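# Move yellow bench sponges into the wall bin by door

## Task

Take each yellow sponge currently on the bench and place it in the bin mounted on the wall next to the door, so that every one ends up completely within the bin; the cartons must stay on the bench; the robot must not tip over or finish leaning; the result only counts if it stays in place without the robot holding it.

## Robot and tools

ROBOT. TidyBot++: a mobile base (0.54 m long, 0.50 m wide, 0.38 m tall) on four driven casters, with one seven-joint arm and a two-finger gripper. The shoulder is 0.12 m ahead of the base centre and 0.68 m above the floor. base_camera is fixed on the base, looking forward and down (644x364 image); wrist_camera rides on the hand and looks along it (644x476 fisheye). Calibration numbers (K, distortion, T_world_to_cam) are given per camera and may be slightly off.

FRAMES. Base frame: origin on the floor below the base centre, x forward, y left, z up. hand_pose is reported in this frame and is the point between the finger pads; its z axis runs out along the fingers, its y axis is the closing direction. Odometry frame is the base frame at scene start; heading is positive to the left, range -3.142 to 3.142. base_tilt is in degrees, positive when leaning forward or right.

execute_actions. Argument "actions": a list with one action, or empty to just read state and images. An action may contain "base", "joints" and "speeds"; its motions begin together.
- base: exactly one key, each a relative offset from where the base last reported itself: translate_m (metres, forward positive, -2 to 2), strafe_m (metres, left positive, -2 to 2), rotate_rad (radians, counter-clockwise/left positive, -6.3 to 6.3).
- joints: absolute target angles in radians for the single arm, keyed by name, any subset: joint_1_rad (any angle; rotates arm about vertical; positive is clockwise from above, opposite to rotate_rad), joint_2_rad shoulder (-2.249 to 2.249), joint_3_rad (any angle), joint_4_rad elbow (-2.579 to 2.579), joint_5_rad (any angle), joint_6_rad wrist (-2.099 to 2.099), joint_7_rad (any angle), and gripper_pos (absolute, 0 fully open to 1 fully closed). Unbounded joints take the short way round; to go past half a turn, send several smaller steps. Done tolerance: 0.039 rad for joints 1-4, 0.056 for 5-7, 0.03 for the gripper. Omitted joints or base may keep pushing toward older targets.
- speeds: optional caps for this action only: translate_m and strafe_m 0.05-0.5 m/s, rotate_rad 0.1-1.57 rad/s (maxima are defaults). A base move needing over 8.667 s is refused; no action runs past 15 s.
- cameras: list of base_camera, wrist_camera or "all"; omitted/null means all, [] means none.
An unknown key or out-of-range number rejects the whole call with no motion.

ARM GEOMETRY. Upper arm 0.42 m, forearm 0.31 m, hand 0.31 m. With joint_1_rad 0, joint_3_rad 3.14, joint_5_rad 0 the arm stays in the base's x-z plane; angles from vertical (forward positive): upper = j2, forearm = j2 - j4, hand = j2 - j4 - j6. Hand point reach ahead of the shoulder = sum of length*sin(angle); height above it = sum of length*cos(angle). From 3.14, raising joint_3_rad swings a forward-bent forearm to the right; raising joint_5_rad does the same for a bent hand. With the hand down, positive joint_7_rad turns it counter-clockwise from above; at 1.57 the fingers open left/right. The arm starts folded, hand down, poking 0.08 m past the base front, elbow up to 1.15 m high. A downward hand reaches at most about 0.94 m above the floor, and only near the base. Joints move up to 1.39 rad/s (1.22 for joints 5-7).

GRIPPER. Pad gap is roughly 85*(1 - gripper_pos) mm. Closed fingertips stick about 20 mm past the hand point. At 1 each finger keeps squeezing at about 96-120 N. Status done at 1 means empty; off_target means an object stopped the fingers.

OTHER TOOLS. wait(seconds 0-10): commands nothing, returns state and images. zoom_image(camera, region [x0,y0,x1,y1] in pixels of that camera's latest full image, up to 504x504): closer view. read_manual(section "licences"): licence text only. finished_scene(scene): ends the current scene, given its number, irreversibly, and reports success; the goal must hold on its own.

RESULTS. base_status/joint_status: done; off_target (at rest short of target, may still push); contact_stop or time_out (old target dropped, holds in place). A base marked done may still have stopped short if blocked or slipping. "joint command not followed" plus "cause:" means a self-collision check held back arm targets (the gripper still acts); those joints read not_followed and may be retried with later actions. on_its_own lists motion this call did not command. motor_effort is percent of maximum, bracket = peak. Motor temperatures list each arm joint; MOTOR HOT appears from 60 °C, and at 75 °C an OVER-TEMPERATURE FAULT lets the arm sink, with limit_stop_at_motor_heat in joint_status (resend the target). ARM HIT flags a hard hit on the base or the arm itself. A torque fault (joints 1-4 limit 104.5 N m, warning 56.7; joints 5-7 limit 51.3, warning 29.4) freezes arm and gripper for 10 s and skips the call's rest; the base keeps going. Once a result reports a stop, later motion calls in that same reply are skipped.

CAVEATS. Friction can leave joints slightly off while still reporting done; to correct, send last command + (wanted - read). A held load makes the arm sag; never command the angle currently read while holding something. hand_pose may be 1-2 cm off; trust the images. Odometry drifts and counts wheel slip as travel. Nothing prevents the arm from striking the base. The robot keeps its last command while you deliberate. Loose objects may occasionally get nudged.

AVOID. Driving while the arm is snagged above about 0.8 m (tipping); sideways pushing or pulling on a raised hand (wheels lift); driving the base into obstacles; dropping, slamming or shoving objects hard. If the robot leans, retract the arm or back away.

Each tool is called by a JSON object that holds its "op" and its "data".

## Session

{"op": "execute_actions", "data": {"actions": []}}

Scene clock: 0.00 s.
Motor temperatures (°C, as the motors report them): [26 23 24 25 31 34 30]
base_odometry: x=+0.000 y=+0.000 heading=+0.000 (m, m, rad; odometry frame)
base_tilt: forward=+0.1 right=-0.5 (deg)
base_status: not commanded
joint_positions: joint_1_rad=+0.046 joint_2_rad=-0.313 joint_3_rad=+3.100 joint_4_rad=-2.544 joint_5_rad=-0.016 joint_6_rad=-0.860 joint_7_rad=+1.551 gripper_pos=+0.000
joint_status: not commanded
motor_effort: joint_1_rad=+0 joint_2_rad=+1 joint_3_rad=+0 joint_4_rad=+11 joint_5_rad=+0 joint_6_rad=-3 joint_7_rad=+0 (%)
hand_pose: x=+0.2531 y=+0.0029 z=+0.5782 quat_wxyz=(+0.000, +1.000, -0.018, +0.025) (m; base frame)
pictures: base_camera, wrist_camera
Images, in order (width x height): base_camera 644x364, wrist_camera 644x476.

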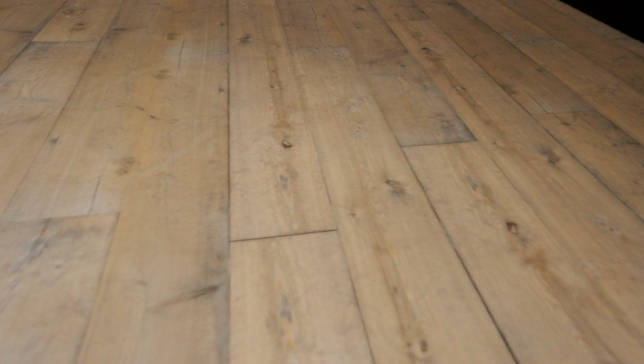

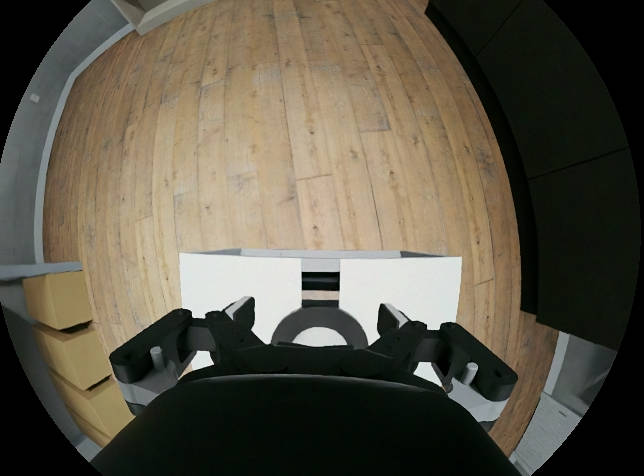

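{"op": "execute_actions", "data": {"actions": [{"joints":{"joint_2_rad":-0.3,"joint_4_rad":-1.9,"joint_6_rad":-0.4,"joint_1_rad":-1.0}}], "cameras": ["wrist_camera"]}}

{"op": "execute_actions", "data": {"actions": [{"joints":{"joint_1_rad":1.2}}], "cameras": ["wrist_camera"]}}

Scene clock: 7.60 s.
Motor temperatures (°C, as the motors report them): [26 23 24 25 31 34 30]
base_odometry: x=+0.000 y=+0.000 heading=+0.000 (m, m, rad; odometry frame)
base_tilt: forward=+0.1 right=-0.5 (deg)
base_status: not commanded
joint_positions: joint_1_rad=-0.981 joint_2_rad=-0.313 joint_3_rad=+3.100 joint_4_rad=-1.915 joint_5_rad=-0.016 joint_6_rad=-0.424 joint_7_rad=+1.551 gripper_pos=+0.000
joint_status: all done
motor_effort: joint_1_rad=+0(1) joint_2_rad=-7(7) joint_3_rad=+0(1) joint_4_rad=+23(24) joint_5_rad=+0(1) joint_6_rad=+6(6) joint_7_rad=-1(1) (%)
hand_pose: x=+0.3560 y=+0.3987 z=+0.9354 quat_wxyz=(-0.264, +0.745, +0.406, +0.459) (m; base frame)
pictures: wrist_camera
camera_calibration (this result's frames):
wrist_camera: T_world_to_cam=[[0.861524, -0.507339, 0.0196083, -0.127111], [-0.202839, -0.379336, -0.902752, 1.12123], [0.465439, 0.773764, -0.429715, 0.0630306], [0, 0, 0, 1]] pos_world=[0.307601, 0.312063, 1.04177]
Images, in order (width x height): wrist_camera 644x476.

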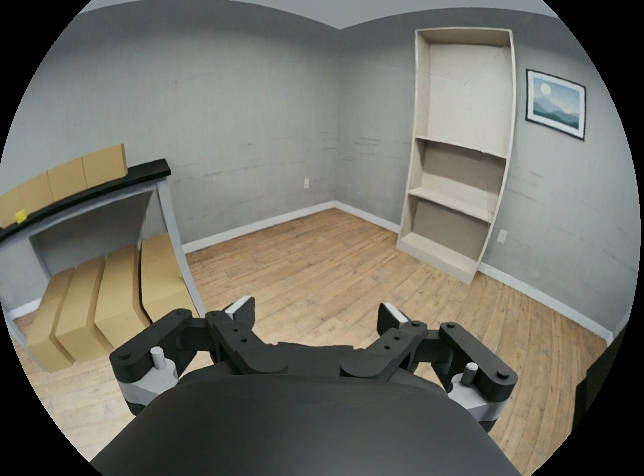

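Scene clock: 10.87 s.
Motor temperatures (°C, as the motors report them): [26 23 24 25 31 34 30]
base_odometry: x=+0.000 y=+0.000 heading=+0.000 (m, m, rad; odometry frame)
base_tilt: forward=+0.1 right=-0.5 (deg)
base_status: not commanded
joint_positions: joint_1_rad=+1.180 joint_2_rad=-0.313 joint_3_rad=+3.100 joint_4_rad=-1.915 joint_5_rad=-0.016 joint_6_rad=-0.424 joint_7_rad=+1.551 gripper_pos=+0.000
joint_status: all done
motor_effort: joint_1_rad=+0(1) joint_2_rad=-8(8) joint_3_rad=+1(1) joint_4_rad=+23(23) joint_5_rad=+0(0) joint_6_rad=+6(6) joint_7_rad=-1(1) (%)
hand_pose: x=+0.3183 y=-0.4188 z=+0.9354 quat_wxyz=(+0.281, +0.709, -0.466, +0.449) (m; base frame)
pictures: wrist_camera
camera_calibration (this result's frames):
wrist_camera: T_world_to_cam=[[-0.900988, -0.433401, 0.0196082, 0.0826277], [-0.202265, 0.379642, -0.902752, 1.12116], [0.383809, -0.817334, -0.429715, 0.0727443], [0, 0, 0, 1]] pos_world=[0.273298, -0.330372, 1.04177]
Images, in order (width x height): wrist_camera 644x476.

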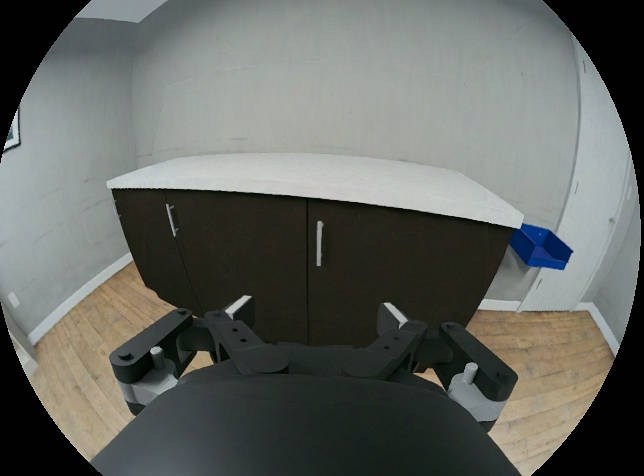

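{"op": "execute_actions", "data": {"actions": [{"base":{"rotate_rad":1.8},"joints":{"joint_1_rad":0,"joint_2_rad":-0.3,"joint_4_rad":-1.4,"joint_6_rad":-0.9}}]}}

Scene clock: 17.80 s.
Motor temperatures (°C, as the motors report them): [26 23 24 25 31 34 30]
base_odometry: x=+0.000 y=+0.000 heading=+1.799 (m, m, rad; odometry frame)
base_tilt: forward=+0.1 right=-0.5 (deg)
base_status: done
joint_positions: joint_1_rad=+0.016 joint_2_rad=-0.295 joint_3_rad=+3.095 joint_4_rad=-1.417 joint_5_rad=-0.016 joint_6_rad=-0.874 joint_7_rad=+1.551 gripper_pos=+0.000
joint_status: all done
motor_effort: joint_1_rad=+0(2) joint_2_rad=-7(13) joint_3_rad=+1(4) joint_4_rad=+22(24) joint_5_rad=+0(0) joint_6_rad=+5(6) joint_7_rad=-1(1) (%)
hand_pose: x=+0.5627 y=+0.0236 z=+1.0920 quat_wxyz=(-0.015, +0.840, +0.007, +0.542) (m; base frame)
pictures: base_camera, wrist_camera
camera_calibration (this result's frames):
wrist_camera: T_world_to_cam=[[0.0541427, -0.99828, 0.0224917, -0.0357877], [-0.401351, -0.0423817, -0.914943, 1.27934], [0.914322, 0.0405104, -0.402956, 0.0598379], [0, 0, 0, 1]] pos_world=[0.460692, 0.0160705, 1.19544]
Images, in order (width x height): base_camera 644x364, wrist_camera 644x476.

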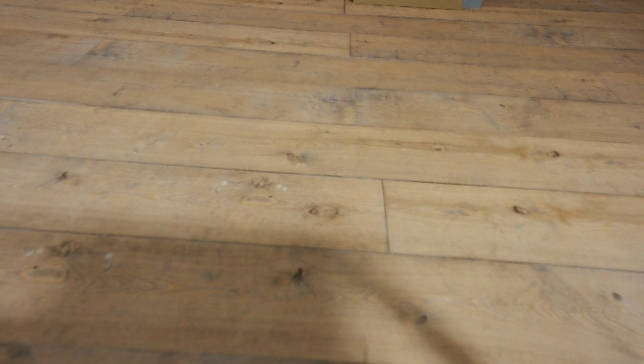

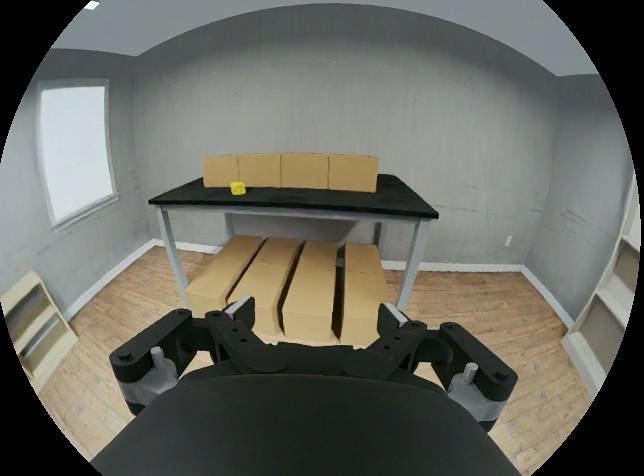

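{"op": "execute_actions", "data": {"actions": [{"base":{"rotate_rad":-0.08},"joints":{"joint_2_rad":0.5,"joint_4_rad":-0.3,"joint_6_rad":-1.5}}], "cameras": []}}

{"op": "execute_actions", "data": {"actions": [{"base":{"strafe_m":0.6}}], "cameras": []}}

{"op": "execute_actions", "data": {"actions": [{"base":{"translate_m":0.9}}]}}

Scene clock: 28.53 s.
Motor temperatures (°C, as the motors report them): [26 23 24 25 31 34 30]
base_odometry: x=+0.000 y=+0.000 heading=+1.720 (m, m, rad; odometry frame)
base_tilt: forward=+0.1 right=-0.5 (deg)
base_status: done
joint_positions: joint_1_rad=+0.015 joint_2_rad=+0.488 joint_3_rad=+3.098 joint_4_rad=-0.319 joint_5_rad=-0.016 joint_6_rad=-1.474 joint_7_rad=+1.551 gripper_pos=+0.000
joint_status: all done
motor_effort: joint_1_rad=+0(2) joint_2_rad=-28(29) joint_3_rad=+0(2) joint_4_rad=+18(22) joint_5_rad=+0(1) joint_6_rad=+5(5) joint_7_rad=-1(1) (%)
hand_pose: x=+0.7785 y=+0.0138 z=+1.0687 quat_wxyz=(-0.026, +0.909, +0.000, +0.417) (m; base frame)
pictures: none
No camera images: the call's "cameras" was empty. Leave "cameras" out to get every camera's image.

Scene clock: 31.13 s.
Motor temperatures (°C, as the motors report them): [26 23 24 25 31 34 30]
base_odometry: x=-0.593 y=-0.090 heading=+1.721 (m, m, rad; odometry frame)
base_tilt: forward=+0.1 right=-0.5 (deg)
base_status: done
joint_positions: joint_1_rad=+0.009 joint_2_rad=+0.488 joint_3_rad=+3.098 joint_4_rad=-0.318 joint_5_rad=-0.016 joint_6_rad=-1.474 joint_7_rad=+1.551 gripper_pos=+0.000
joint_status: not commanded
motor_effort: joint_1_rad=+0(4) joint_2_rad=-29(29) joint_3_rad=+0(2) joint_4_rad=+18(18) joint_5_rad=-1(2) joint_6_rad=+4(4) joint_7_rad=-1(0) (%)
hand_pose: x=+0.7784 y=+0.0181 z=+1.0688 quat_wxyz=(-0.027, +0.908, +0.003, +0.417) (m; base frame)
pictures: none
No camera images: the call's "cameras" was empty. Leave "cameras" out to get every camera's image.

Scene clock: 34.30 s.
Motor temperatures (°C, as the motors report them): [26 23 24 25 31 34 30]
base_odometry: x=-0.729 y=+0.800 heading=+1.721 (m, m, rad; odometry frame)
base_tilt: forward=+0.2 right=-0.6 (deg)
base_status: done
joint_positions: joint_1_rad=+0.009 joint_2_rad=+0.496 joint_3_rad=+3.098 joint_4_rad=-0.314 joint_5_rad=-0.016 joint_6_rad=-1.478 joint_7_rad=+1.551 gripper_pos=+0.000
joint_status: not commanded
motor_effort: joint_1_rad=+1(2) joint_2_rad=-29(32) joint_3_rad=+0(1) joint_4_rad=+18(19) joint_5_rad=+0(1) joint_6_rad=+5(5) joint_7_rad=+0(1) (%)
hand_pose: x=+0.7808 y=+0.0180 z=+1.0644 quat_wxyz=(-0.027, +0.910, +0.003, +0.413) (m; base frame)
pictures: base_camera, wrist_camera
camera_calibration (this result's frames):
wrist_camera: T_world_to_cam=[[0.064904, -0.997774, -0.0153311, -0.0206804], [-0.647738, -0.0304377, -0.761255, 1.36993], [0.759094, 0.059339, -0.648271, 0.23153], [0, 0, 0, 1]] pos_world=[0.712946, 0.00732446, 1.19265]
Images, in order (width x height): base_camera 644x364, wrist_camera 644x476.

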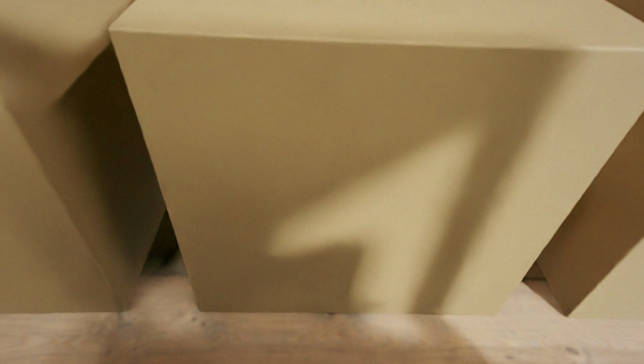

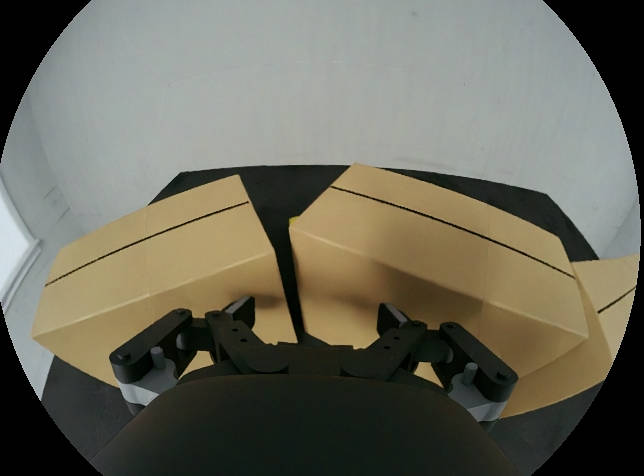

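{"op": "execute_actions", "data": {"actions": [{"base":{"translate_m":-0.12},"joints":{"joint_2_rad":0.45,"joint_4_rad":-0.15,"joint_6_rad":-1.35}}], "cameras": ["wrist_camera"]}}

{"op": "execute_actions", "data": {"actions": [{"base":{"translate_m":0.23}}], "cameras": ["wrist_camera"]}}

Scene clock: 44.70 s.
Motor temperatures (°C, as the motors report them): [26 23 24 25 31 34 30]
base_odometry: x=-0.711 y=+0.681 heading=+1.721 (m, m, rad; odometry frame)
base_tilt: forward=+0.1 right=-0.5 (deg)
base_status: done
joint_positions: joint_1_rad=+0.008 joint_2_rad=+0.445 joint_3_rad=+3.098 joint_4_rad=-0.156 joint_5_rad=-0.016 joint_6_rad=-1.372 joint_7_rad=+1.551 gripper_pos=+0.000
joint_status: all done
motor_effort: joint_1_rad=+0(3) joint_2_rad=-25(33) joint_3_rad=+0(2) joint_4_rad=+16(18) joint_5_rad=+0(1) joint_6_rad=+6(6) joint_7_rad=-1(1) (%)
hand_pose: x=+0.7635 y=+0.0167 z=+1.1994 quat_wxyz=(-0.029, +0.834, +0.003, +0.551) (m; base frame)
pictures: wrist_camera
camera_calibration (this result's frames):
wrist_camera: T_world_to_cam=[[0.0622953, -0.998049, -0.00416345, -0.0301805], [-0.380418, -0.0198875, -0.924601, 1.45311], [0.922714, 0.0591821, -0.380915, -0.113311], [0, 0, 0, 1]] pos_world=[0.659223, 0.00548313, 1.30026]
Images, in order (width x height): wrist_camera 644x476.

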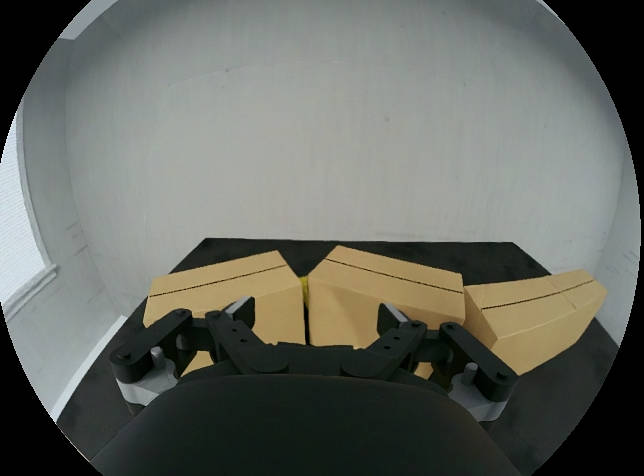

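Scene clock: 46.47 s.
Motor temperatures (°C, as the motors report them): [26 23 24 25 31 34 30]
base_odometry: x=-0.745 y=+0.908 heading=+1.722 (m, m, rad; odometry frame)
base_tilt: forward=+0.1 right=-0.6 (deg)
base_status: done
joint_positions: joint_1_rad=+0.008 joint_2_rad=+0.456 joint_3_rad=+3.098 joint_4_rad=-0.156 joint_5_rad=-0.016 joint_6_rad=-1.372 joint_7_rad=+1.551 gripper_pos=+0.000
joint_status: not commanded
motor_effort: joint_1_rad=+0(2) joint_2_rad=-26(30) joint_3_rad=-1(1) joint_4_rad=+16(17) joint_5_rad=+0(1) joint_6_rad=+6(6) joint_7_rad=+0(0) (%)
hand_pose: x=+0.7691 y=+0.0169 z=+1.1925 quat_wxyz=(-0.029, +0.837, +0.003, +0.547) (m; base frame)
pictures: wrist_camera
camera_calibration (this result's frames):
wrist_camera: T_world_to_cam=[[0.062576, -0.998028, -0.00492657, -0.0296944], [-0.390064, -0.0199127, -0.920572, 1.45147], [0.918659, 0.0595274, -0.390541, -0.106578], [0, 0, 0, 1]] pos_world=[0.665935, 0.00561114, 1.29441]
Images, in order (width x height): wrist_camera 644x476.

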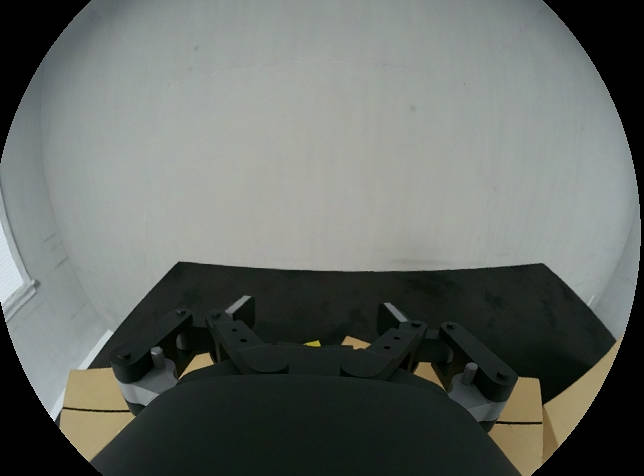

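{"op": "execute_actions", "data": {"actions": [{"joints":{"joint_7_rad":4.6,"joint_2_rad":0.6,"joint_6_rad":-1.1}}], "cameras": ["wrist_camera"]}}

Scene clock: 54.60 s.
Motor temperatures (°C, as the motors report them): [26 23 24 25 31 34 30]
base_odometry: x=-0.745 y=+0.908 heading=+1.722 (m, m, rad; odometry frame)
base_tilt: forward=+0.1 right=-0.5 (deg)
base_status: not commanded
joint_positions: joint_1_rad=+0.008 joint_2_rad=+0.527 joint_3_rad=+3.098 joint_4_rad=-0.156 joint_5_rad=-0.016 joint_6_rad=-1.125 joint_7_rad=+4.597 gripper_pos=+0.000
joint_status: joint_2_rad off_target (ended at +0.527, target +0.600); the others done
motor_effort: joint_1_rad=-1(0) joint_2_rad=-19(29) joint_3_rad=-2(1) joint_4_rad=+17(19) joint_5_rad=+0(1) joint_6_rad=+6(7) joint_7_rad=+0(0) (%)
hand_pose: x=+0.8308 y=+0.0155 z=+1.2168 quat_wxyz=(+0.616, +0.039, +0.785, +0.061) (m; base frame)
pictures: wrist_camera
camera_calibration (this result's frames):
wrist_camera: T_world_to_cam=[[-0.0195673, 0.995225, 0.095631, -0.119786], [0.248058, -0.0878261, 0.964756, -1.32528], [0.968547, 0.0425998, -0.245155, -0.371711], [0, 0, 0, 1]] pos_world=[0.686424, 0.0186546, 1.1989]
Images, in order (width x height): wrist_camera 644x476.

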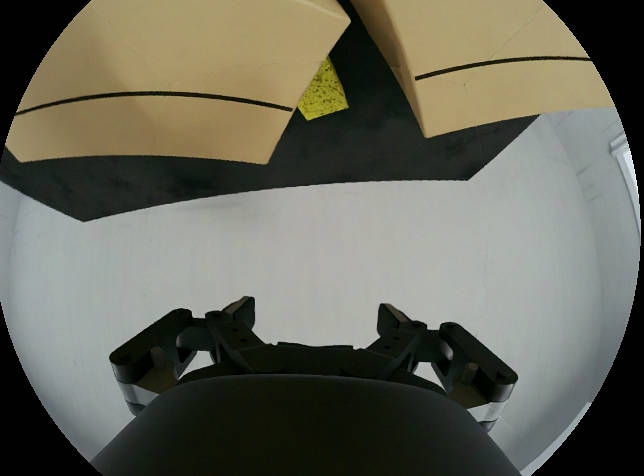

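{"op": "execute_actions", "data": {"actions": [{"joints":{"joint_2_rad":0.42,"joint_4_rad":-0.3,"joint_1_rad":0.6}}], "cameras": ["wrist_camera"]}}

{"op": "execute_actions", "data": {"actions": [{"base":{"strafe_m":-0.6},"joints":{"joint_1_rad":0}}], "cameras": ["wrist_camera"]}}

Scene clock: 63.80 s.
Motor temperatures (°C, as the motors report them): [26 23 24 26 31 34 30]
base_odometry: x=-0.745 y=+0.908 heading=+1.722 (m, m, rad; odometry frame)
base_tilt: forward=+0.1 right=-0.5 (deg)
base_status: not commanded
joint_positions: joint_1_rad=+0.584 joint_2_rad=+0.428 joint_3_rad=+3.098 joint_4_rad=-0.281 joint_5_rad=-0.016 joint_6_rad=-1.125 joint_7_rad=+4.597 gripper_pos=+0.000
joint_status: all done
motor_effort: joint_1_rad=+0(4) joint_2_rad=-27(34) joint_3_rad=-1(2) joint_4_rad=+18(19) joint_5_rad=-1(1) joint_6_rad=+6(6) joint_7_rad=+0(1) (%)
hand_pose: x=+0.6982 y=-0.3548 z=+1.2226 quat_wxyz=(+0.597, +0.261, +0.750, -0.115) (m; base frame)
pictures: wrist_camera
camera_calibration (this result's frames):
wrist_camera: T_world_to_cam=[[0.525694, 0.84574, 0.0914887, -0.183099], [0.184571, -0.218385, 0.958249, -1.3245], [0.830409, -0.486859, -0.270903, -0.286008], [0, 0, 0, 1]] pos_world=[0.578223, -0.273644, 1.20848]
Images, in order (width x height): wrist_camera 644x476.

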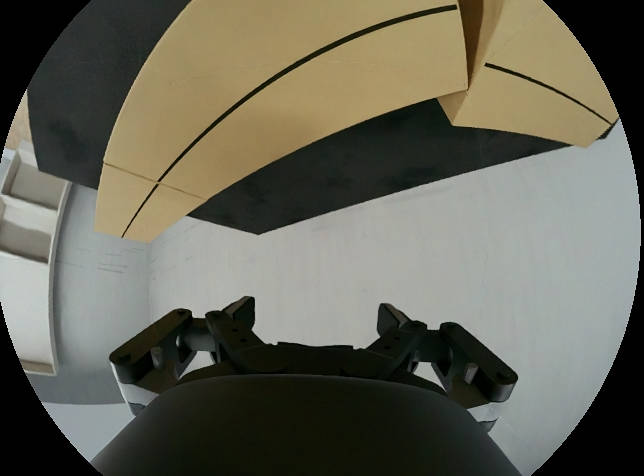

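Scene clock: 66.53 s.
Motor temperatures (°C, as the motors report them): [26 24 24 26 31 34 30]
base_odometry: x=-0.152 y=+0.999 heading=+1.722 (m, m, rad; odometry frame)
base_tilt: forward=+0.1 right=-0.5 (deg)
base_status: done
joint_positions: joint_1_rad=+0.020 joint_2_rad=+0.427 joint_3_rad=+3.098 joint_4_rad=-0.283 joint_5_rad=-0.016 joint_6_rad=-1.124 joint_7_rad=+4.597 gripper_pos=+0.000
joint_status: all done
motor_effort: joint_1_rad=+0(5) joint_2_rad=-27(27) joint_3_rad=-1(1) joint_4_rad=+18(18) joint_5_rad=-1(1) joint_6_rad=+6(6) joint_7_rad=-1(1) (%)
hand_pose: x=+0.7978 y=+0.0096 z=+1.2229 quat_wxyz=(+0.606, +0.042, +0.792, +0.056) (m; base frame)
pictures: wrist_camera
camera_calibration (this result's frames):
wrist_camera: T_world_to_cam=[[-0.007621, 0.995779, 0.091462, -0.119619], [0.272089, -0.0859487, 0.958426, -1.33497], [0.962242, 0.03219, -0.270286, -0.302137], [0, 0, 0, 1]] pos_world=[0.653049, 0.0141008, 1.20875]
Images, in order (width x height): wrist_camera 644x476.

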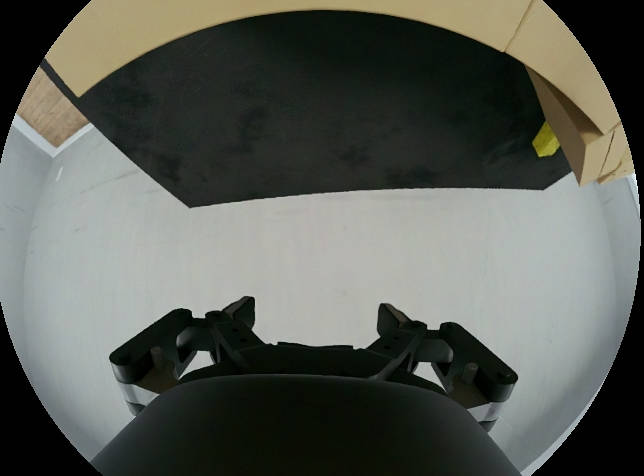

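{"op": "execute_actions", "data": {"actions": [{"base":{"strafe_m":0.85}}], "cameras": ["wrist_camera"]}}

{"op": "execute_actions", "data": {"actions": [{"base":{"translate_m":-0.45},"joints":{"joint_7_rad":1.7}}], "cameras": []}}

{"op": "execute_actions", "data": {"actions": [{"base":{"strafe_m":-0.25},"joints":{"joint_7_rad":1.57,"joint_2_rad":0.1,"joint_4_rad":-1.3,"joint_6_rad":-0.6}}], "cameras": ["wrist_camera"]}}

Scene clock: 75.17 s.
Motor temperatures (°C, as the motors report them): [26 24 24 26 31 34 30]
base_odometry: x=-0.993 y=+0.871 heading=+1.722 (m, m, rad; odometry frame)
base_tilt: forward=+0.1 right=-0.6 (deg)
base_status: done
joint_positions: joint_1_rad=+0.008 joint_2_rad=+0.426 joint_3_rad=+3.098 joint_4_rad=-0.286 joint_5_rad=-0.016 joint_6_rad=-1.122 joint_7_rad=+4.597 gripper_pos=+0.000
joint_status: not commanded
motor_effort: joint_1_rad=+0(3) joint_2_rad=-27(29) joint_3_rad=+0(1) joint_4_rad=+18(19) joint_5_rad=-1(2) joint_6_rad=+6(6) joint_7_rad=+0(0) (%)
hand_pose: x=+0.7977 y=+0.0180 z=+1.2227 quat_wxyz=(+0.606, +0.037, +0.793, +0.060) (m; base frame)
pictures: wrist_camera
camera_calibration (this result's frames):
wrist_camera: T_world_to_cam=[[-0.0198775, 0.995612, 0.0914414, -0.118154], [0.273116, -0.0825737, 0.958431, -1.33489], [0.961776, 0.0440253, -0.270276, -0.302202], [0, 0, 0, 1]] pos_world=[0.652882, 0.0207127, 1.20853]
Images, in order (width x height): wrist_camera 644x476.

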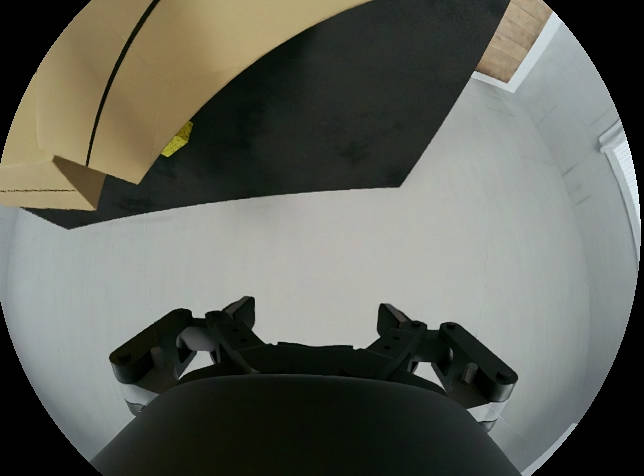

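Scene clock: 78.03 s.
Motor temperatures (°C, as the motors report them): [26 24 24 26 31 34 30]
base_odometry: x=-0.925 y=+0.426 heading=+1.722 (m, m, rad; odometry frame)
base_tilt: forward=+0.1 right=-0.5 (deg)
base_status: done
joint_positions: joint_1_rad=+0.008 joint_2_rad=+0.415 joint_3_rad=+3.098 joint_4_rad=-0.288 joint_5_rad=-0.016 joint_6_rad=-1.122 joint_7_rad=+1.703 gripper_pos=+0.000
joint_status: all done
motor_effort: joint_1_rad=+0(1) joint_2_rad=-27(31) joint_3_rad=-1(1) joint_4_rad=+18(19) joint_5_rad=+0(0) joint_6_rad=+6(6) joint_7_rad=+0(1) (%)
hand_pose: x=+0.7921 y=+0.0181 z=+1.2292 quat_wxyz=(+0.016, +0.788, +0.061, +0.612) (m; base frame)
pictures: none
No camera images: the call's "cameras" was empty. Leave "cameras" out to get every camera's image.

Scene clock: 80.33 s.
Motor temperatures (°C, as the motors report them): [26 24 24 26 31 34 30]
base_odometry: x=-0.678 y=+0.463 heading=+1.721 (m, m, rad; odometry frame)
base_tilt: forward=+0.1 right=-0.5 (deg)
base_status: done
joint_positions: joint_1_rad=+0.008 joint_2_rad=+0.120 joint_3_rad=+3.098 joint_4_rad=-1.285 joint_5_rad=-0.016 joint_6_rad=-0.627 joint_7_rad=+1.593 gripper_pos=+0.000
joint_status: all done
motor_effort: joint_1_rad=+0(5) joint_2_rad=-22(27) joint_3_rad=+0(3) joint_4_rad=+23(24) joint_5_rad=-1(1) joint_6_rad=+6(6) joint_7_rad=-1(0) (%)
hand_pose: x=+0.7571 y=+0.0253 z=+1.0135 quat_wxyz=(-0.013, +0.849, +0.020, +0.527) (m; base frame)
pictures: wrist_camera
camera_calibration (this result's frames):
wrist_camera: T_world_to_cam=[[0.0756978, -0.996378, 0.0387417, -0.0756617], [-0.431009, -0.0677317, -0.899802, 1.29334], [0.899167, 0.051415, -0.434575, -0.106297], [0, 0, 0, 1]] pos_world=[0.658749, 0.0176779, 1.12049]
Images, in order (width x height): wrist_camera 644x476.

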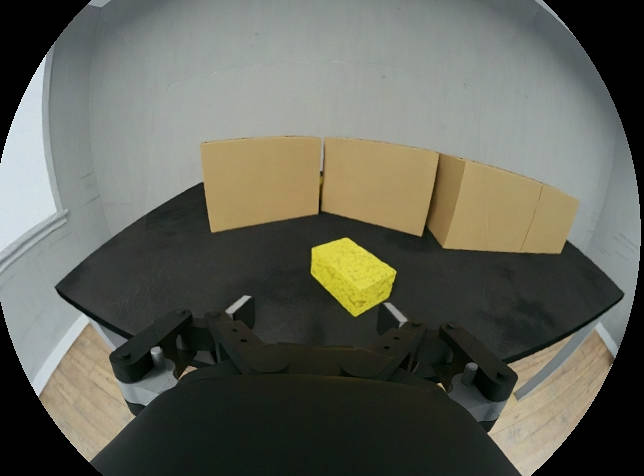

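{"op": "execute_actions", "data": {"actions": [{"base":{"strafe_m":-0.46},"joints":{"joint_1_rad":-0.68,"joint_2_rad":0.15,"joint_4_rad":-1.3,"joint_6_rad":-0.4}}], "cameras": []}}

{"op": "execute_actions", "data": {"actions": [{"base":{"translate_m":0.2}}], "cameras": ["wrist_camera"]}}

Scene clock: 91.93 s.
Motor temperatures (°C, as the motors report them): [26 24 24 26 31 35 30]
base_odometry: x=-0.223 y=+0.532 heading=+1.721 (m, m, rad; odometry frame)
base_tilt: forward=+0.1 right=-0.6 (deg)
base_status: done
joint_positions: joint_1_rad=-0.661 joint_2_rad=+0.132 joint_3_rad=+3.098 joint_4_rad=-1.285 joint_5_rad=-0.016 joint_6_rad=-0.426 joint_7_rad=+1.593 gripper_pos=+0.000
joint_status: all done
motor_effort: joint_1_rad=+0(3) joint_2_rad=-22(23) joint_3_rad=+0(2) joint_4_rad=+23(24) joint_5_rad=-1(1) joint_6_rad=+6(6) joint_7_rad=+0(0) (%)
hand_pose: x=+0.6253 y=+0.4317 z=+1.0635 quat_wxyz=(-0.211, +0.746, +0.278, +0.567) (m; base frame)
pictures: none
No camera images: the call's "cameras" was empty. Leave "cameras" out to get every camera's image.

Scene clock: 93.57 s.
Motor temperatures (°C, as the motors report them): [26 24 24 26 31 35 30]
base_odometry: x=-0.253 y=+0.730 heading=+1.721 (m, m, rad; odometry frame)
base_tilt: forward=+0.1 right=-0.6 (deg)
base_status: done
joint_positions: joint_1_rad=-0.664 joint_2_rad=+0.145 joint_3_rad=+3.098 joint_4_rad=-1.286 joint_5_rad=-0.016 joint_6_rad=-0.424 joint_7_rad=+1.593 gripper_pos=+0.000
joint_status: not commanded
motor_effort: joint_1_rad=+0(3) joint_2_rad=-23(25) joint_3_rad=-1(2) joint_4_rad=+24(24) joint_5_rad=+0(0) joint_6_rad=+6(6) joint_7_rad=-1(1) (%)
hand_pose: x=+0.6280 y=+0.4363 z=+1.0545 quat_wxyz=(-0.210, +0.750, +0.280, +0.562) (m; base frame)
pictures: wrist_camera
camera_calibration (this result's frames):
wrist_camera: T_world_to_cam=[[0.670577, -0.740581, 0.0432089, -0.147866], [-0.172797, -0.212576, -0.961745, 1.26885], [0.721435, 0.637457, -0.270518, -0.31065], [0, 0, 0, 1]] pos_world=[0.542521, 0.358246, 1.14266]
Images, in order (width x height): wrist_camera 644x476.

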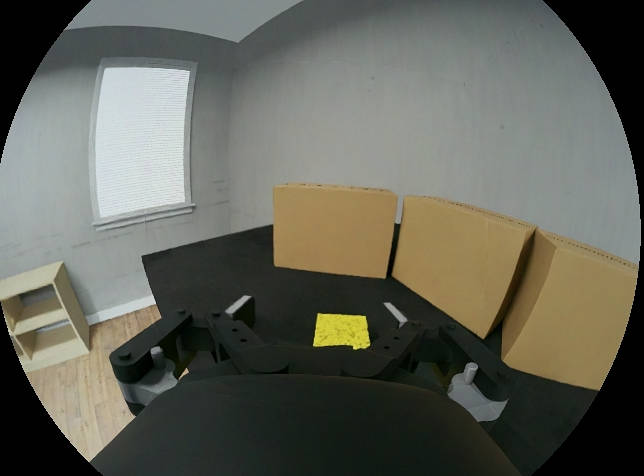

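{"op": "execute_actions", "data": {"actions": [{"base":{"strafe_m":-0.035},"joints":{"joint_2_rad":0.24,"joint_7_rad":1.53}}], "cameras": ["wrist_camera"]}}

Scene clock: 96.60 s.
Motor temperatures (°C, as the motors report them): [26 24 24 26 31 35 30]
base_odometry: x=-0.218 y=+0.735 heading=+1.721 (m, m, rad; odometry frame)
base_tilt: forward=+0.1 right=-0.6 (deg)
base_status: done
joint_positions: joint_1_rad=-0.667 joint_2_rad=+0.233 joint_3_rad=+3.098 joint_4_rad=-1.289 joint_5_rad=-0.016 joint_6_rad=-0.423 joint_7_rad=+1.552 gripper_pos=+0.000
joint_status: all done
motor_effort: joint_1_rad=+0(2) joint_2_rad=-25(27) joint_3_rad=+0(2) joint_4_rad=+23(24) joint_5_rad=+0(1) joint_6_rad=+6(6) joint_7_rad=-1(0) (%)
hand_pose: x=+0.6503 y=+0.4564 z=+0.9931 quat_wxyz=(-0.211, +0.780, +0.273, +0.523) (m; base frame)
pictures: wrist_camera
camera_calibration (this result's frames):
wrist_camera: T_world_to_cam=[[0.664897, -0.746934, -0.00140753, -0.0943963], [-0.265956, -0.234984, -0.934907, 1.26207], [0.697982, 0.621991, -0.354891, -0.250079], [0, 0, 0, 1]] pos_world=[0.572969, 0.381604, 1.09103]
Images, in order (width x height): wrist_camera 644x476.

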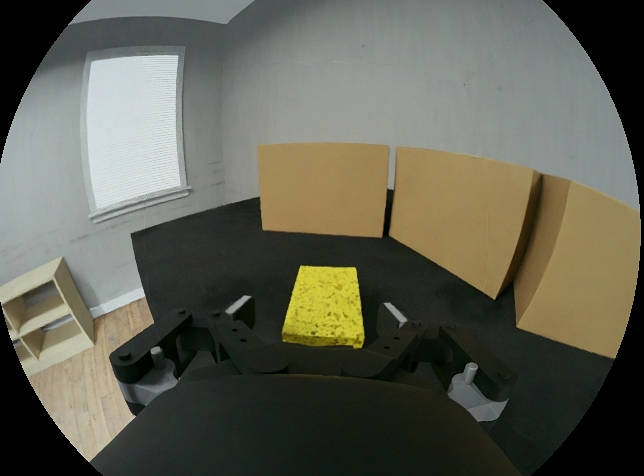

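{"op": "execute_actions", "data": {"actions": [{"joints":{"joint_2_rad":0.33,"joint_4_rad":-1.26,"joint_1_rad":-0.672}}], "cameras": ["wrist_camera"]}}

Scene clock: 100.00 s.
Motor temperatures (°C, as the motors report them): [26 24 24 26 31 35 30]
base_odometry: x=-0.218 y=+0.735 heading=+1.721 (m, m, rad; odometry frame)
base_tilt: forward=+0.1 right=-0.6 (deg)
base_status: not commanded
joint_positions: joint_1_rad=-0.667 joint_2_rad=+0.326 joint_3_rad=+3.098 joint_4_rad=-1.270 joint_5_rad=-0.016 joint_6_rad=-0.421 joint_7_rad=+1.552 gripper_pos=+0.000
joint_status: all done
motor_effort: joint_1_rad=+0(1) joint_2_rad=-28(31) joint_3_rad=-1(1) joint_4_rad=+23(25) joint_5_rad=-1(1) joint_6_rad=+6(6) joint_7_rad=+0(1) (%)
hand_pose: x=+0.6730 y=+0.4742 z=+0.9388 quat_wxyz=(-0.201, +0.799, +0.278, +0.494) (m; base frame)
pictures: wrist_camera
camera_calibration (this result's frames):
wrist_camera: T_world_to_cam=[[0.664455, -0.7473, -0.0065727, -0.0909336], [-0.318338, -0.275069, -0.907192, 1.24973], [0.676137, 0.60488, -0.420665, -0.211624], [0, 0, 0, 1]] pos_world=[0.601346, 0.403815, 1.04413]
Images, in order (width x height): wrist_camera 644x476.

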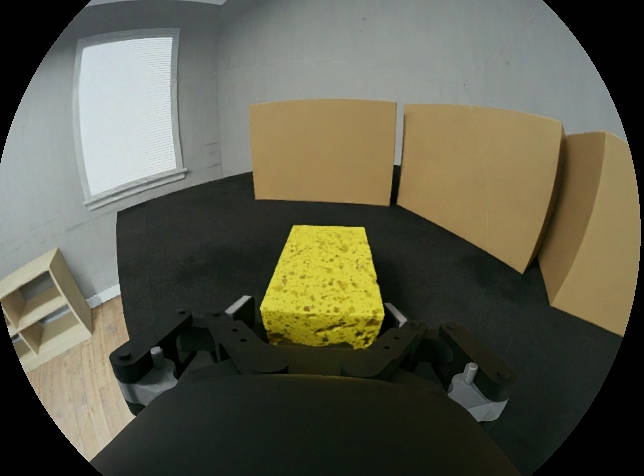

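{"op": "execute_actions", "data": {"actions": [{"joints":{"joint_2_rad":0.44,"joint_4_rad":-1.13,"joint_6_rad":-0.45}}], "cameras": ["wrist_camera"]}}

{"op": "execute_actions", "data": {"actions": [{"joints":{"gripper_pos":1}}], "cameras": []}}

{"op": "execute_actions", "data": {"actions": [{"joints":{"joint_2_rad":0.2}}], "cameras": ["wrist_camera"]}}

Scene clock: 106.43 s.
Motor temperatures (°C, as the motors report them): [26 24 24 26 31 35 30]
base_odometry: x=-0.218 y=+0.735 heading=+1.721 (m, m, rad; odometry frame)
base_tilt: forward=+0.2 right=-0.6 (deg)
base_status: not commanded
joint_positions: joint_1_rad=-0.667 joint_2_rad=+0.426 joint_3_rad=+3.098 joint_4_rad=-1.144 joint_5_rad=-0.016 joint_6_rad=-0.422 joint_7_rad=+1.552 gripper_pos=+0.000
joint_status: all done
motor_effort: joint_1_rad=+0(1) joint_2_rad=-31(32) joint_3_rad=+0(1) joint_4_rad=+23(24) joint_5_rad=+0(1) joint_6_rad=+6(6) joint_7_rad=+0(1) (%)
hand_pose: x=+0.7068 y=+0.5002 z=+0.9387 quat_wxyz=(-0.206, +0.793, +0.274, +0.503) (m; base frame)
pictures: wrist_camera
camera_calibration (this result's frames):
wrist_camera: T_world_to_cam=[[0.663119, -0.748445, -0.0101683, -0.0891002], [-0.304056, -0.256929, -0.917353, 1.25793], [0.683976, 0.611406, -0.397944, -0.280383], [0, 0, 0, 1]] pos_world=[0.633342, 0.427942, 1.04149]
Images, in order (width x height): wrist_camera 644x476.

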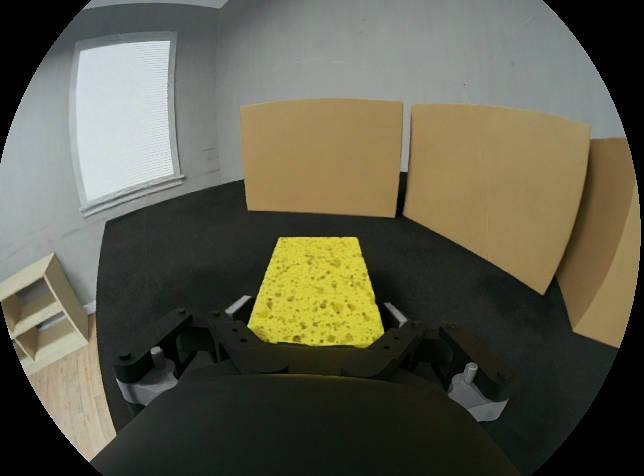

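Scene clock: 107.53 s.
Motor temperatures (°C, as the motors report them): [26 24 24 26 31 35 30]
base_odometry: x=-0.218 y=+0.735 heading=+1.721 (m, m, rad; odometry frame)
base_tilt: forward=+0.1 right=-0.5 (deg)
base_status: not commanded
joint_positions: joint_1_rad=-0.667 joint_2_rad=+0.426 joint_3_rad=+3.098 joint_4_rad=-1.138 joint_5_rad=-0.016 joint_6_rad=-0.422 joint_7_rad=+1.552 gripper_pos=+0.359
joint_status: gripper_pos off_target (ended at +0.359, target +1.000)
motor_effort: joint_1_rad=+0(1) joint_2_rad=-31(31) joint_3_rad=+0(1) joint_4_rad=+23(23) joint_5_rad=+0(1) joint_6_rad=+5(6) joint_7_rad=+0(1) (%)
hand_pose: x=+0.7075 y=+0.5006 z=+0.9420 quat_wxyz=(-0.207, +0.792, +0.274, +0.506) (m; base frame)
pictures: none
No camera images: the call's "cameras" was empty. Leave "cameras" out to get every camera's image.

Scene clock: 109.10 s.
Motor temperatures (°C, as the motors report them): [26 24 24 26 31 35 30]
base_odometry: x=-0.218 y=+0.735 heading=+1.721 (m, m, rad; odometry frame)
base_tilt: forward=+0.1 right=-0.6 (deg)
base_status: not commanded
joint_positions: joint_1_rad=-0.667 joint_2_rad=+0.195 joint_3_rad=+3.098 joint_4_rad=-1.133 joint_5_rad=-0.016 joint_6_rad=-0.428 joint_7_rad=+1.552 gripper_pos=+0.359
joint_status: all done
motor_effort: joint_1_rad=+0(0) joint_2_rad=-25(35) joint_3_rad=-1(0) joint_4_rad=+24(26) joint_5_rad=-1(1) joint_6_rad=+6(7) joint_7_rad=-1(0) (%)
hand_pose: x=+0.6440 y=+0.4507 z=+1.1134 quat_wxyz=(-0.237, +0.726, +0.255, +0.593) (m; base frame)
pictures: wrist_camera
camera_calibration (this result's frames):
wrist_camera: T_world_to_cam=[[0.663766, -0.747932, 0.00349116, -0.0985806], [-0.127028, -0.117331, -0.984935, 1.28469], [0.737074, 0.653324, -0.172888, -0.441338], [0, 0, 0, 1]] pos_world=[0.553925, 0.365339, 1.18938]
Images, in order (width x height): wrist_camera 644x476.

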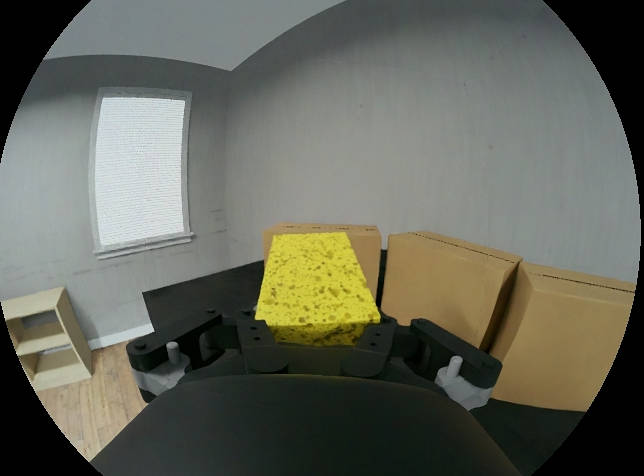

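{"op": "execute_actions", "data": {"actions": [{"base":{"translate_m":-1.0}}], "cameras": []}}

{"op": "execute_actions", "data": {"actions": [{"base":{"strafe_m":0.9},"joints":{"joint_1_rad":0,"joint_2_rad":-0.2,"joint_4_rad":-1.7,"joint_6_rad":-0.9}}], "cameras": []}}

{"op": "execute_actions", "data": {"actions": [{"base":{"rotate_rad":-3.14}}]}}

Scene clock: 120.63 s.
Motor temperatures (°C, as the motors report them): [26 24 24 26 31 35 30]
base_odometry: x=-0.068 y=-0.253 heading=+1.721 (m, m, rad; odometry frame)
base_tilt: forward=+0.1 right=-0.6 (deg)
base_status: done
joint_positions: joint_1_rad=-0.667 joint_2_rad=+0.196 joint_3_rad=+3.098 joint_4_rad=-1.133 joint_5_rad=-0.016 joint_6_rad=-0.429 joint_7_rad=+1.552 gripper_pos=+0.359
joint_status: not commanded
motor_effort: joint_1_rad=+0(1) joint_2_rad=-24(27) joint_3_rad=+0(1) joint_4_rad=+23(24) joint_5_rad=+0(1) joint_6_rad=+6(7) joint_7_rad=+0(0) (%)
hand_pose: x=+0.6444 y=+0.4510 z=+1.1121 quat_wxyz=(-0.237, +0.727, +0.255, +0.592) (m; base frame)
pictures: none
No camera images: the call's "cameras" was empty. Leave "cameras" out to get every camera's image.

Scene clock: 123.80 s.
Motor temperatures (°C, as the motors report them): [26 24 24 26 31 35 30]
base_odometry: x=-0.958 y=-0.388 heading=+1.721 (m, m, rad; odometry frame)
base_tilt: forward=+0.1 right=-0.6 (deg)
base_status: done
joint_positions: joint_1_rad=-0.019 joint_2_rad=-0.185 joint_3_rad=+3.101 joint_4_rad=-1.685 joint_5_rad=-0.016 joint_6_rad=-0.878 joint_7_rad=+1.552 gripper_pos=+0.359
joint_status: all done
motor_effort: joint_1_rad=+0(3) joint_2_rad=-11(25) joint_3_rad=+0(3) joint_4_rad=+22(24) joint_5_rad=+0(1) joint_6_rad=+4(7) joint_7_rad=-1(0) (%)
hand_pose: x=+0.5688 y=+0.0334 z=+0.8923 quat_wxyz=(-0.019, +0.928, +0.018, +0.372) (m; base frame)
pictures: none
No camera images: the call's "cameras" was empty. Leave "cameras" out to get every camera's image.

Scene clock: 127.17 s.
Motor temperatures (°C, as the motors report them): [26 24 24 26 31 34 30]
base_odometry: x=-0.958 y=-0.388 heading=-1.418 (m, m, rad; odometry frame)
base_tilt: forward=+0.1 right=-0.5 (deg)
base_status: done
joint_positions: joint_1_rad=-0.014 joint_2_rad=-0.185 joint_3_rad=+3.101 joint_4_rad=-1.686 joint_5_rad=-0.016 joint_6_rad=-0.878 joint_7_rad=+1.552 gripper_pos=+0.359
joint_status: not commanded
motor_effort: joint_1_rad=+0(2) joint_2_rad=-11(13) joint_3_rad=+0(2) joint_4_rad=+22(23) joint_5_rad=+0(1) joint_6_rad=+4(4) joint_7_rad=+0(0) (%)
hand_pose: x=+0.5689 y=+0.0312 z=+0.8924 quat_wxyz=(-0.018, +0.928, +0.015, +0.372) (m; base frame)
pictures: base_camera, wrist_camera
camera_calibration (this result's frames):
wrist_camera: T_world_to_cam=[[0.0811799, -0.996678, 0.0066086, -0.0253227], [-0.712406, -0.0626604, -0.698964, 1.08436], [0.697056, 0.0520338, -0.715126, 0.375249], [0, 0, 0, 1]] pos_world=[0.512989, 0.023182, 1.02644]
Images, in order (width x height): base_camera 644x364, wrist_camera 644x476.

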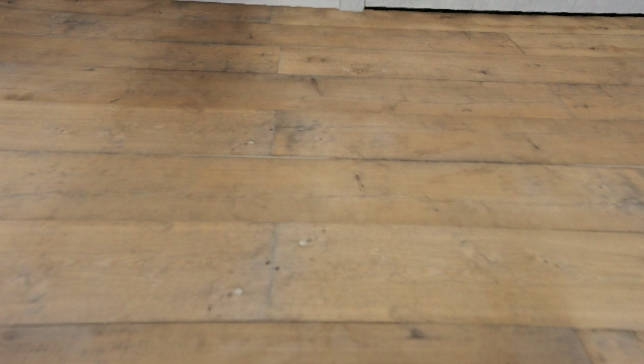

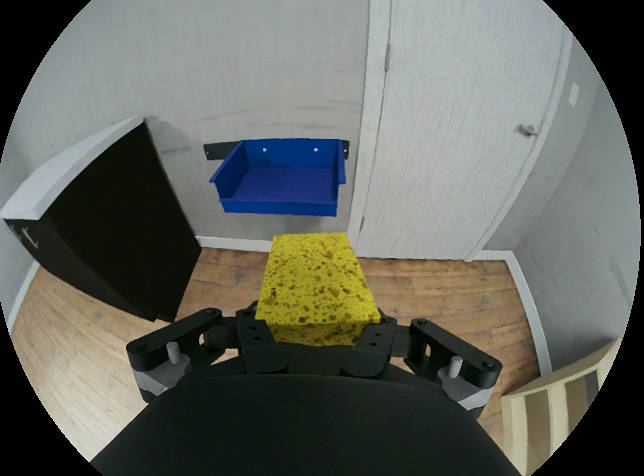

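{"op": "execute_actions", "data": {"actions": [{"base":{"strafe_m":0.09},"joints":{"joint_2_rad":0.35,"joint_4_rad":-1.8,"joint_6_rad":0.2}}], "cameras": []}}

{"op": "execute_actions", "data": {"actions": [{"base":{"translate_m":0.31}}], "cameras": ["wrist_camera"]}}

{"op": "execute_actions", "data": {"actions": [{"joints":{"joint_2_rad":0.49}}], "cameras": ["wrist_camera"]}}

Scene clock: 136.63 s.
Motor temperatures (°C, as the motors report them): [26 24 24 26 31 34 30]
base_odometry: x=-0.869 y=-0.375 heading=-1.419 (m, m, rad; odometry frame)
base_tilt: forward=+0.1 right=-0.6 (deg)
base_status: done
joint_positions: joint_1_rad=-0.014 joint_2_rad=+0.345 joint_3_rad=+3.100 joint_4_rad=-1.785 joint_5_rad=-0.016 joint_6_rad=+0.176 joint_7_rad=+1.552 gripper_pos=+0.359
joint_status: all done
motor_effort: joint_1_rad=+0(1) joint_2_rad=-27(29) joint_3_rad=+0(3) joint_4_rad=+21(23) joint_5_rad=+0(1) joint_6_rad=+6(6) joint_7_rad=-1(1) (%)
hand_pose: x=+0.8152 y=+0.0355 z=+0.7949 quat_wxyz=(-0.029, +0.829, +0.003, +0.559) (m; base frame)
pictures: none
No camera images: the call's "cameras" was empty. Leave "cameras" out to get every camera's image.

Scene clock: 138.57 s.
Motor temperatures (°C, as the motors report them): [26 24 24 26 31 34 30]
base_odometry: x=-0.822 y=-0.681 heading=-1.419 (m, m, rad; odometry frame)
base_tilt: forward=+0.1 right=-0.6 (deg)
base_status: done
joint_positions: joint_1_rad=-0.013 joint_2_rad=+0.349 joint_3_rad=+3.100 joint_4_rad=-1.788 joint_5_rad=-0.016 joint_6_rad=+0.177 joint_7_rad=+1.552 gripper_pos=+0.359
joint_status: not commanded
motor_effort: joint_1_rad=+0(2) joint_2_rad=-27(30) joint_3_rad=+0(2) joint_4_rad=+21(22) joint_5_rad=+0(0) joint_6_rad=+6(7) joint_7_rad=+0(1) (%)
hand_pose: x=+0.8148 y=+0.0353 z=+0.7911 quat_wxyz=(-0.029, +0.830, +0.003, +0.557) (m; base frame)
pictures: wrist_camera
camera_calibration (this result's frames):
wrist_camera: T_world_to_cam=[[0.0613385, -0.998112, -0.00331234, -0.0163723], [-0.368293, -0.0195486, -0.929504, 1.08945], [0.927684, 0.0582343, -0.368796, -0.330897], [0, 0, 0, 1]] pos_world=[0.709211, 0.0242255, 0.890565]
Images, in order (width x height): wrist_camera 644x476.

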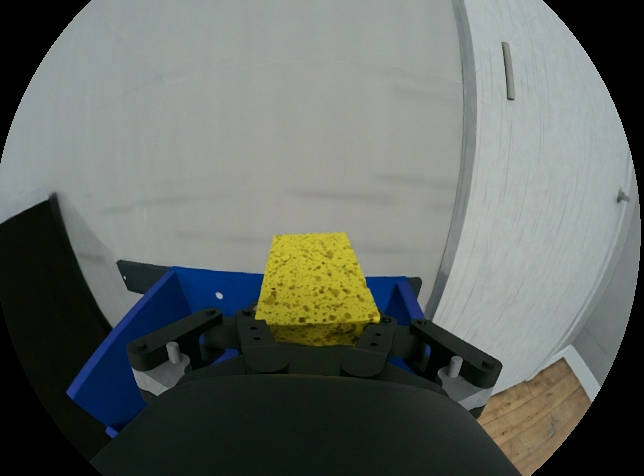

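Scene clock: 139.63 s.
Motor temperatures (°C, as the motors report them): [26 24 24 26 31 34 30]
base_odometry: x=-0.822 y=-0.681 heading=-1.419 (m, m, rad; odometry frame)
base_tilt: forward=+0.1 right=-0.5 (deg)
base_status: not commanded
joint_positions: joint_1_rad=-0.013 joint_2_rad=+0.492 joint_3_rad=+3.100 joint_4_rad=-1.792 joint_5_rad=-0.016 joint_6_rad=+0.177 joint_7_rad=+1.552 gripper_pos=+0.359
joint_status: all done
motor_effort: joint_1_rad=+0(0) joint_2_rad=-30(33) joint_3_rad=-1(1) joint_4_rad=+19(20) joint_5_rad=-1(0) joint_6_rad=+5(6) joint_7_rad=-1(0) (%)
hand_pose: x=+0.8218 y=+0.0354 z=+0.6881 quat_wxyz=(-0.028, +0.869, +0.001, +0.494) (m; base frame)
pictures: wrist_camera
camera_calibration (this result's frames):
wrist_camera: T_world_to_cam=[[0.0604059, -0.998122, -0.0102037, -0.0115543], [-0.501161, -0.0214864, -0.865087, 1.06129], [0.863243, 0.0573701, -0.501518, -0.23104], [0, 0, 0, 1]] pos_world=[0.732019, 0.0245254, 0.80212]
Images, in order (width x height): wrist_camera 644x476.

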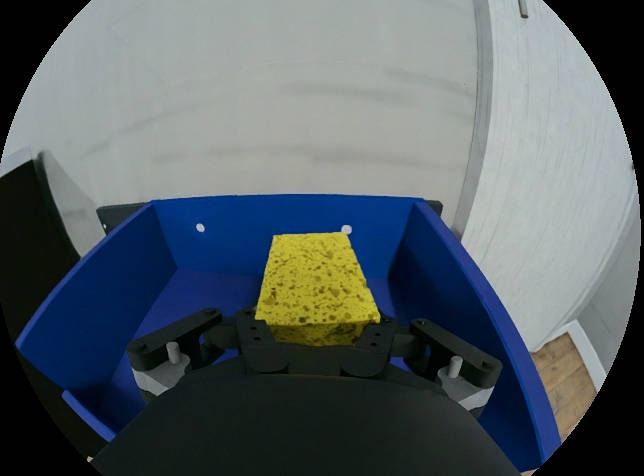

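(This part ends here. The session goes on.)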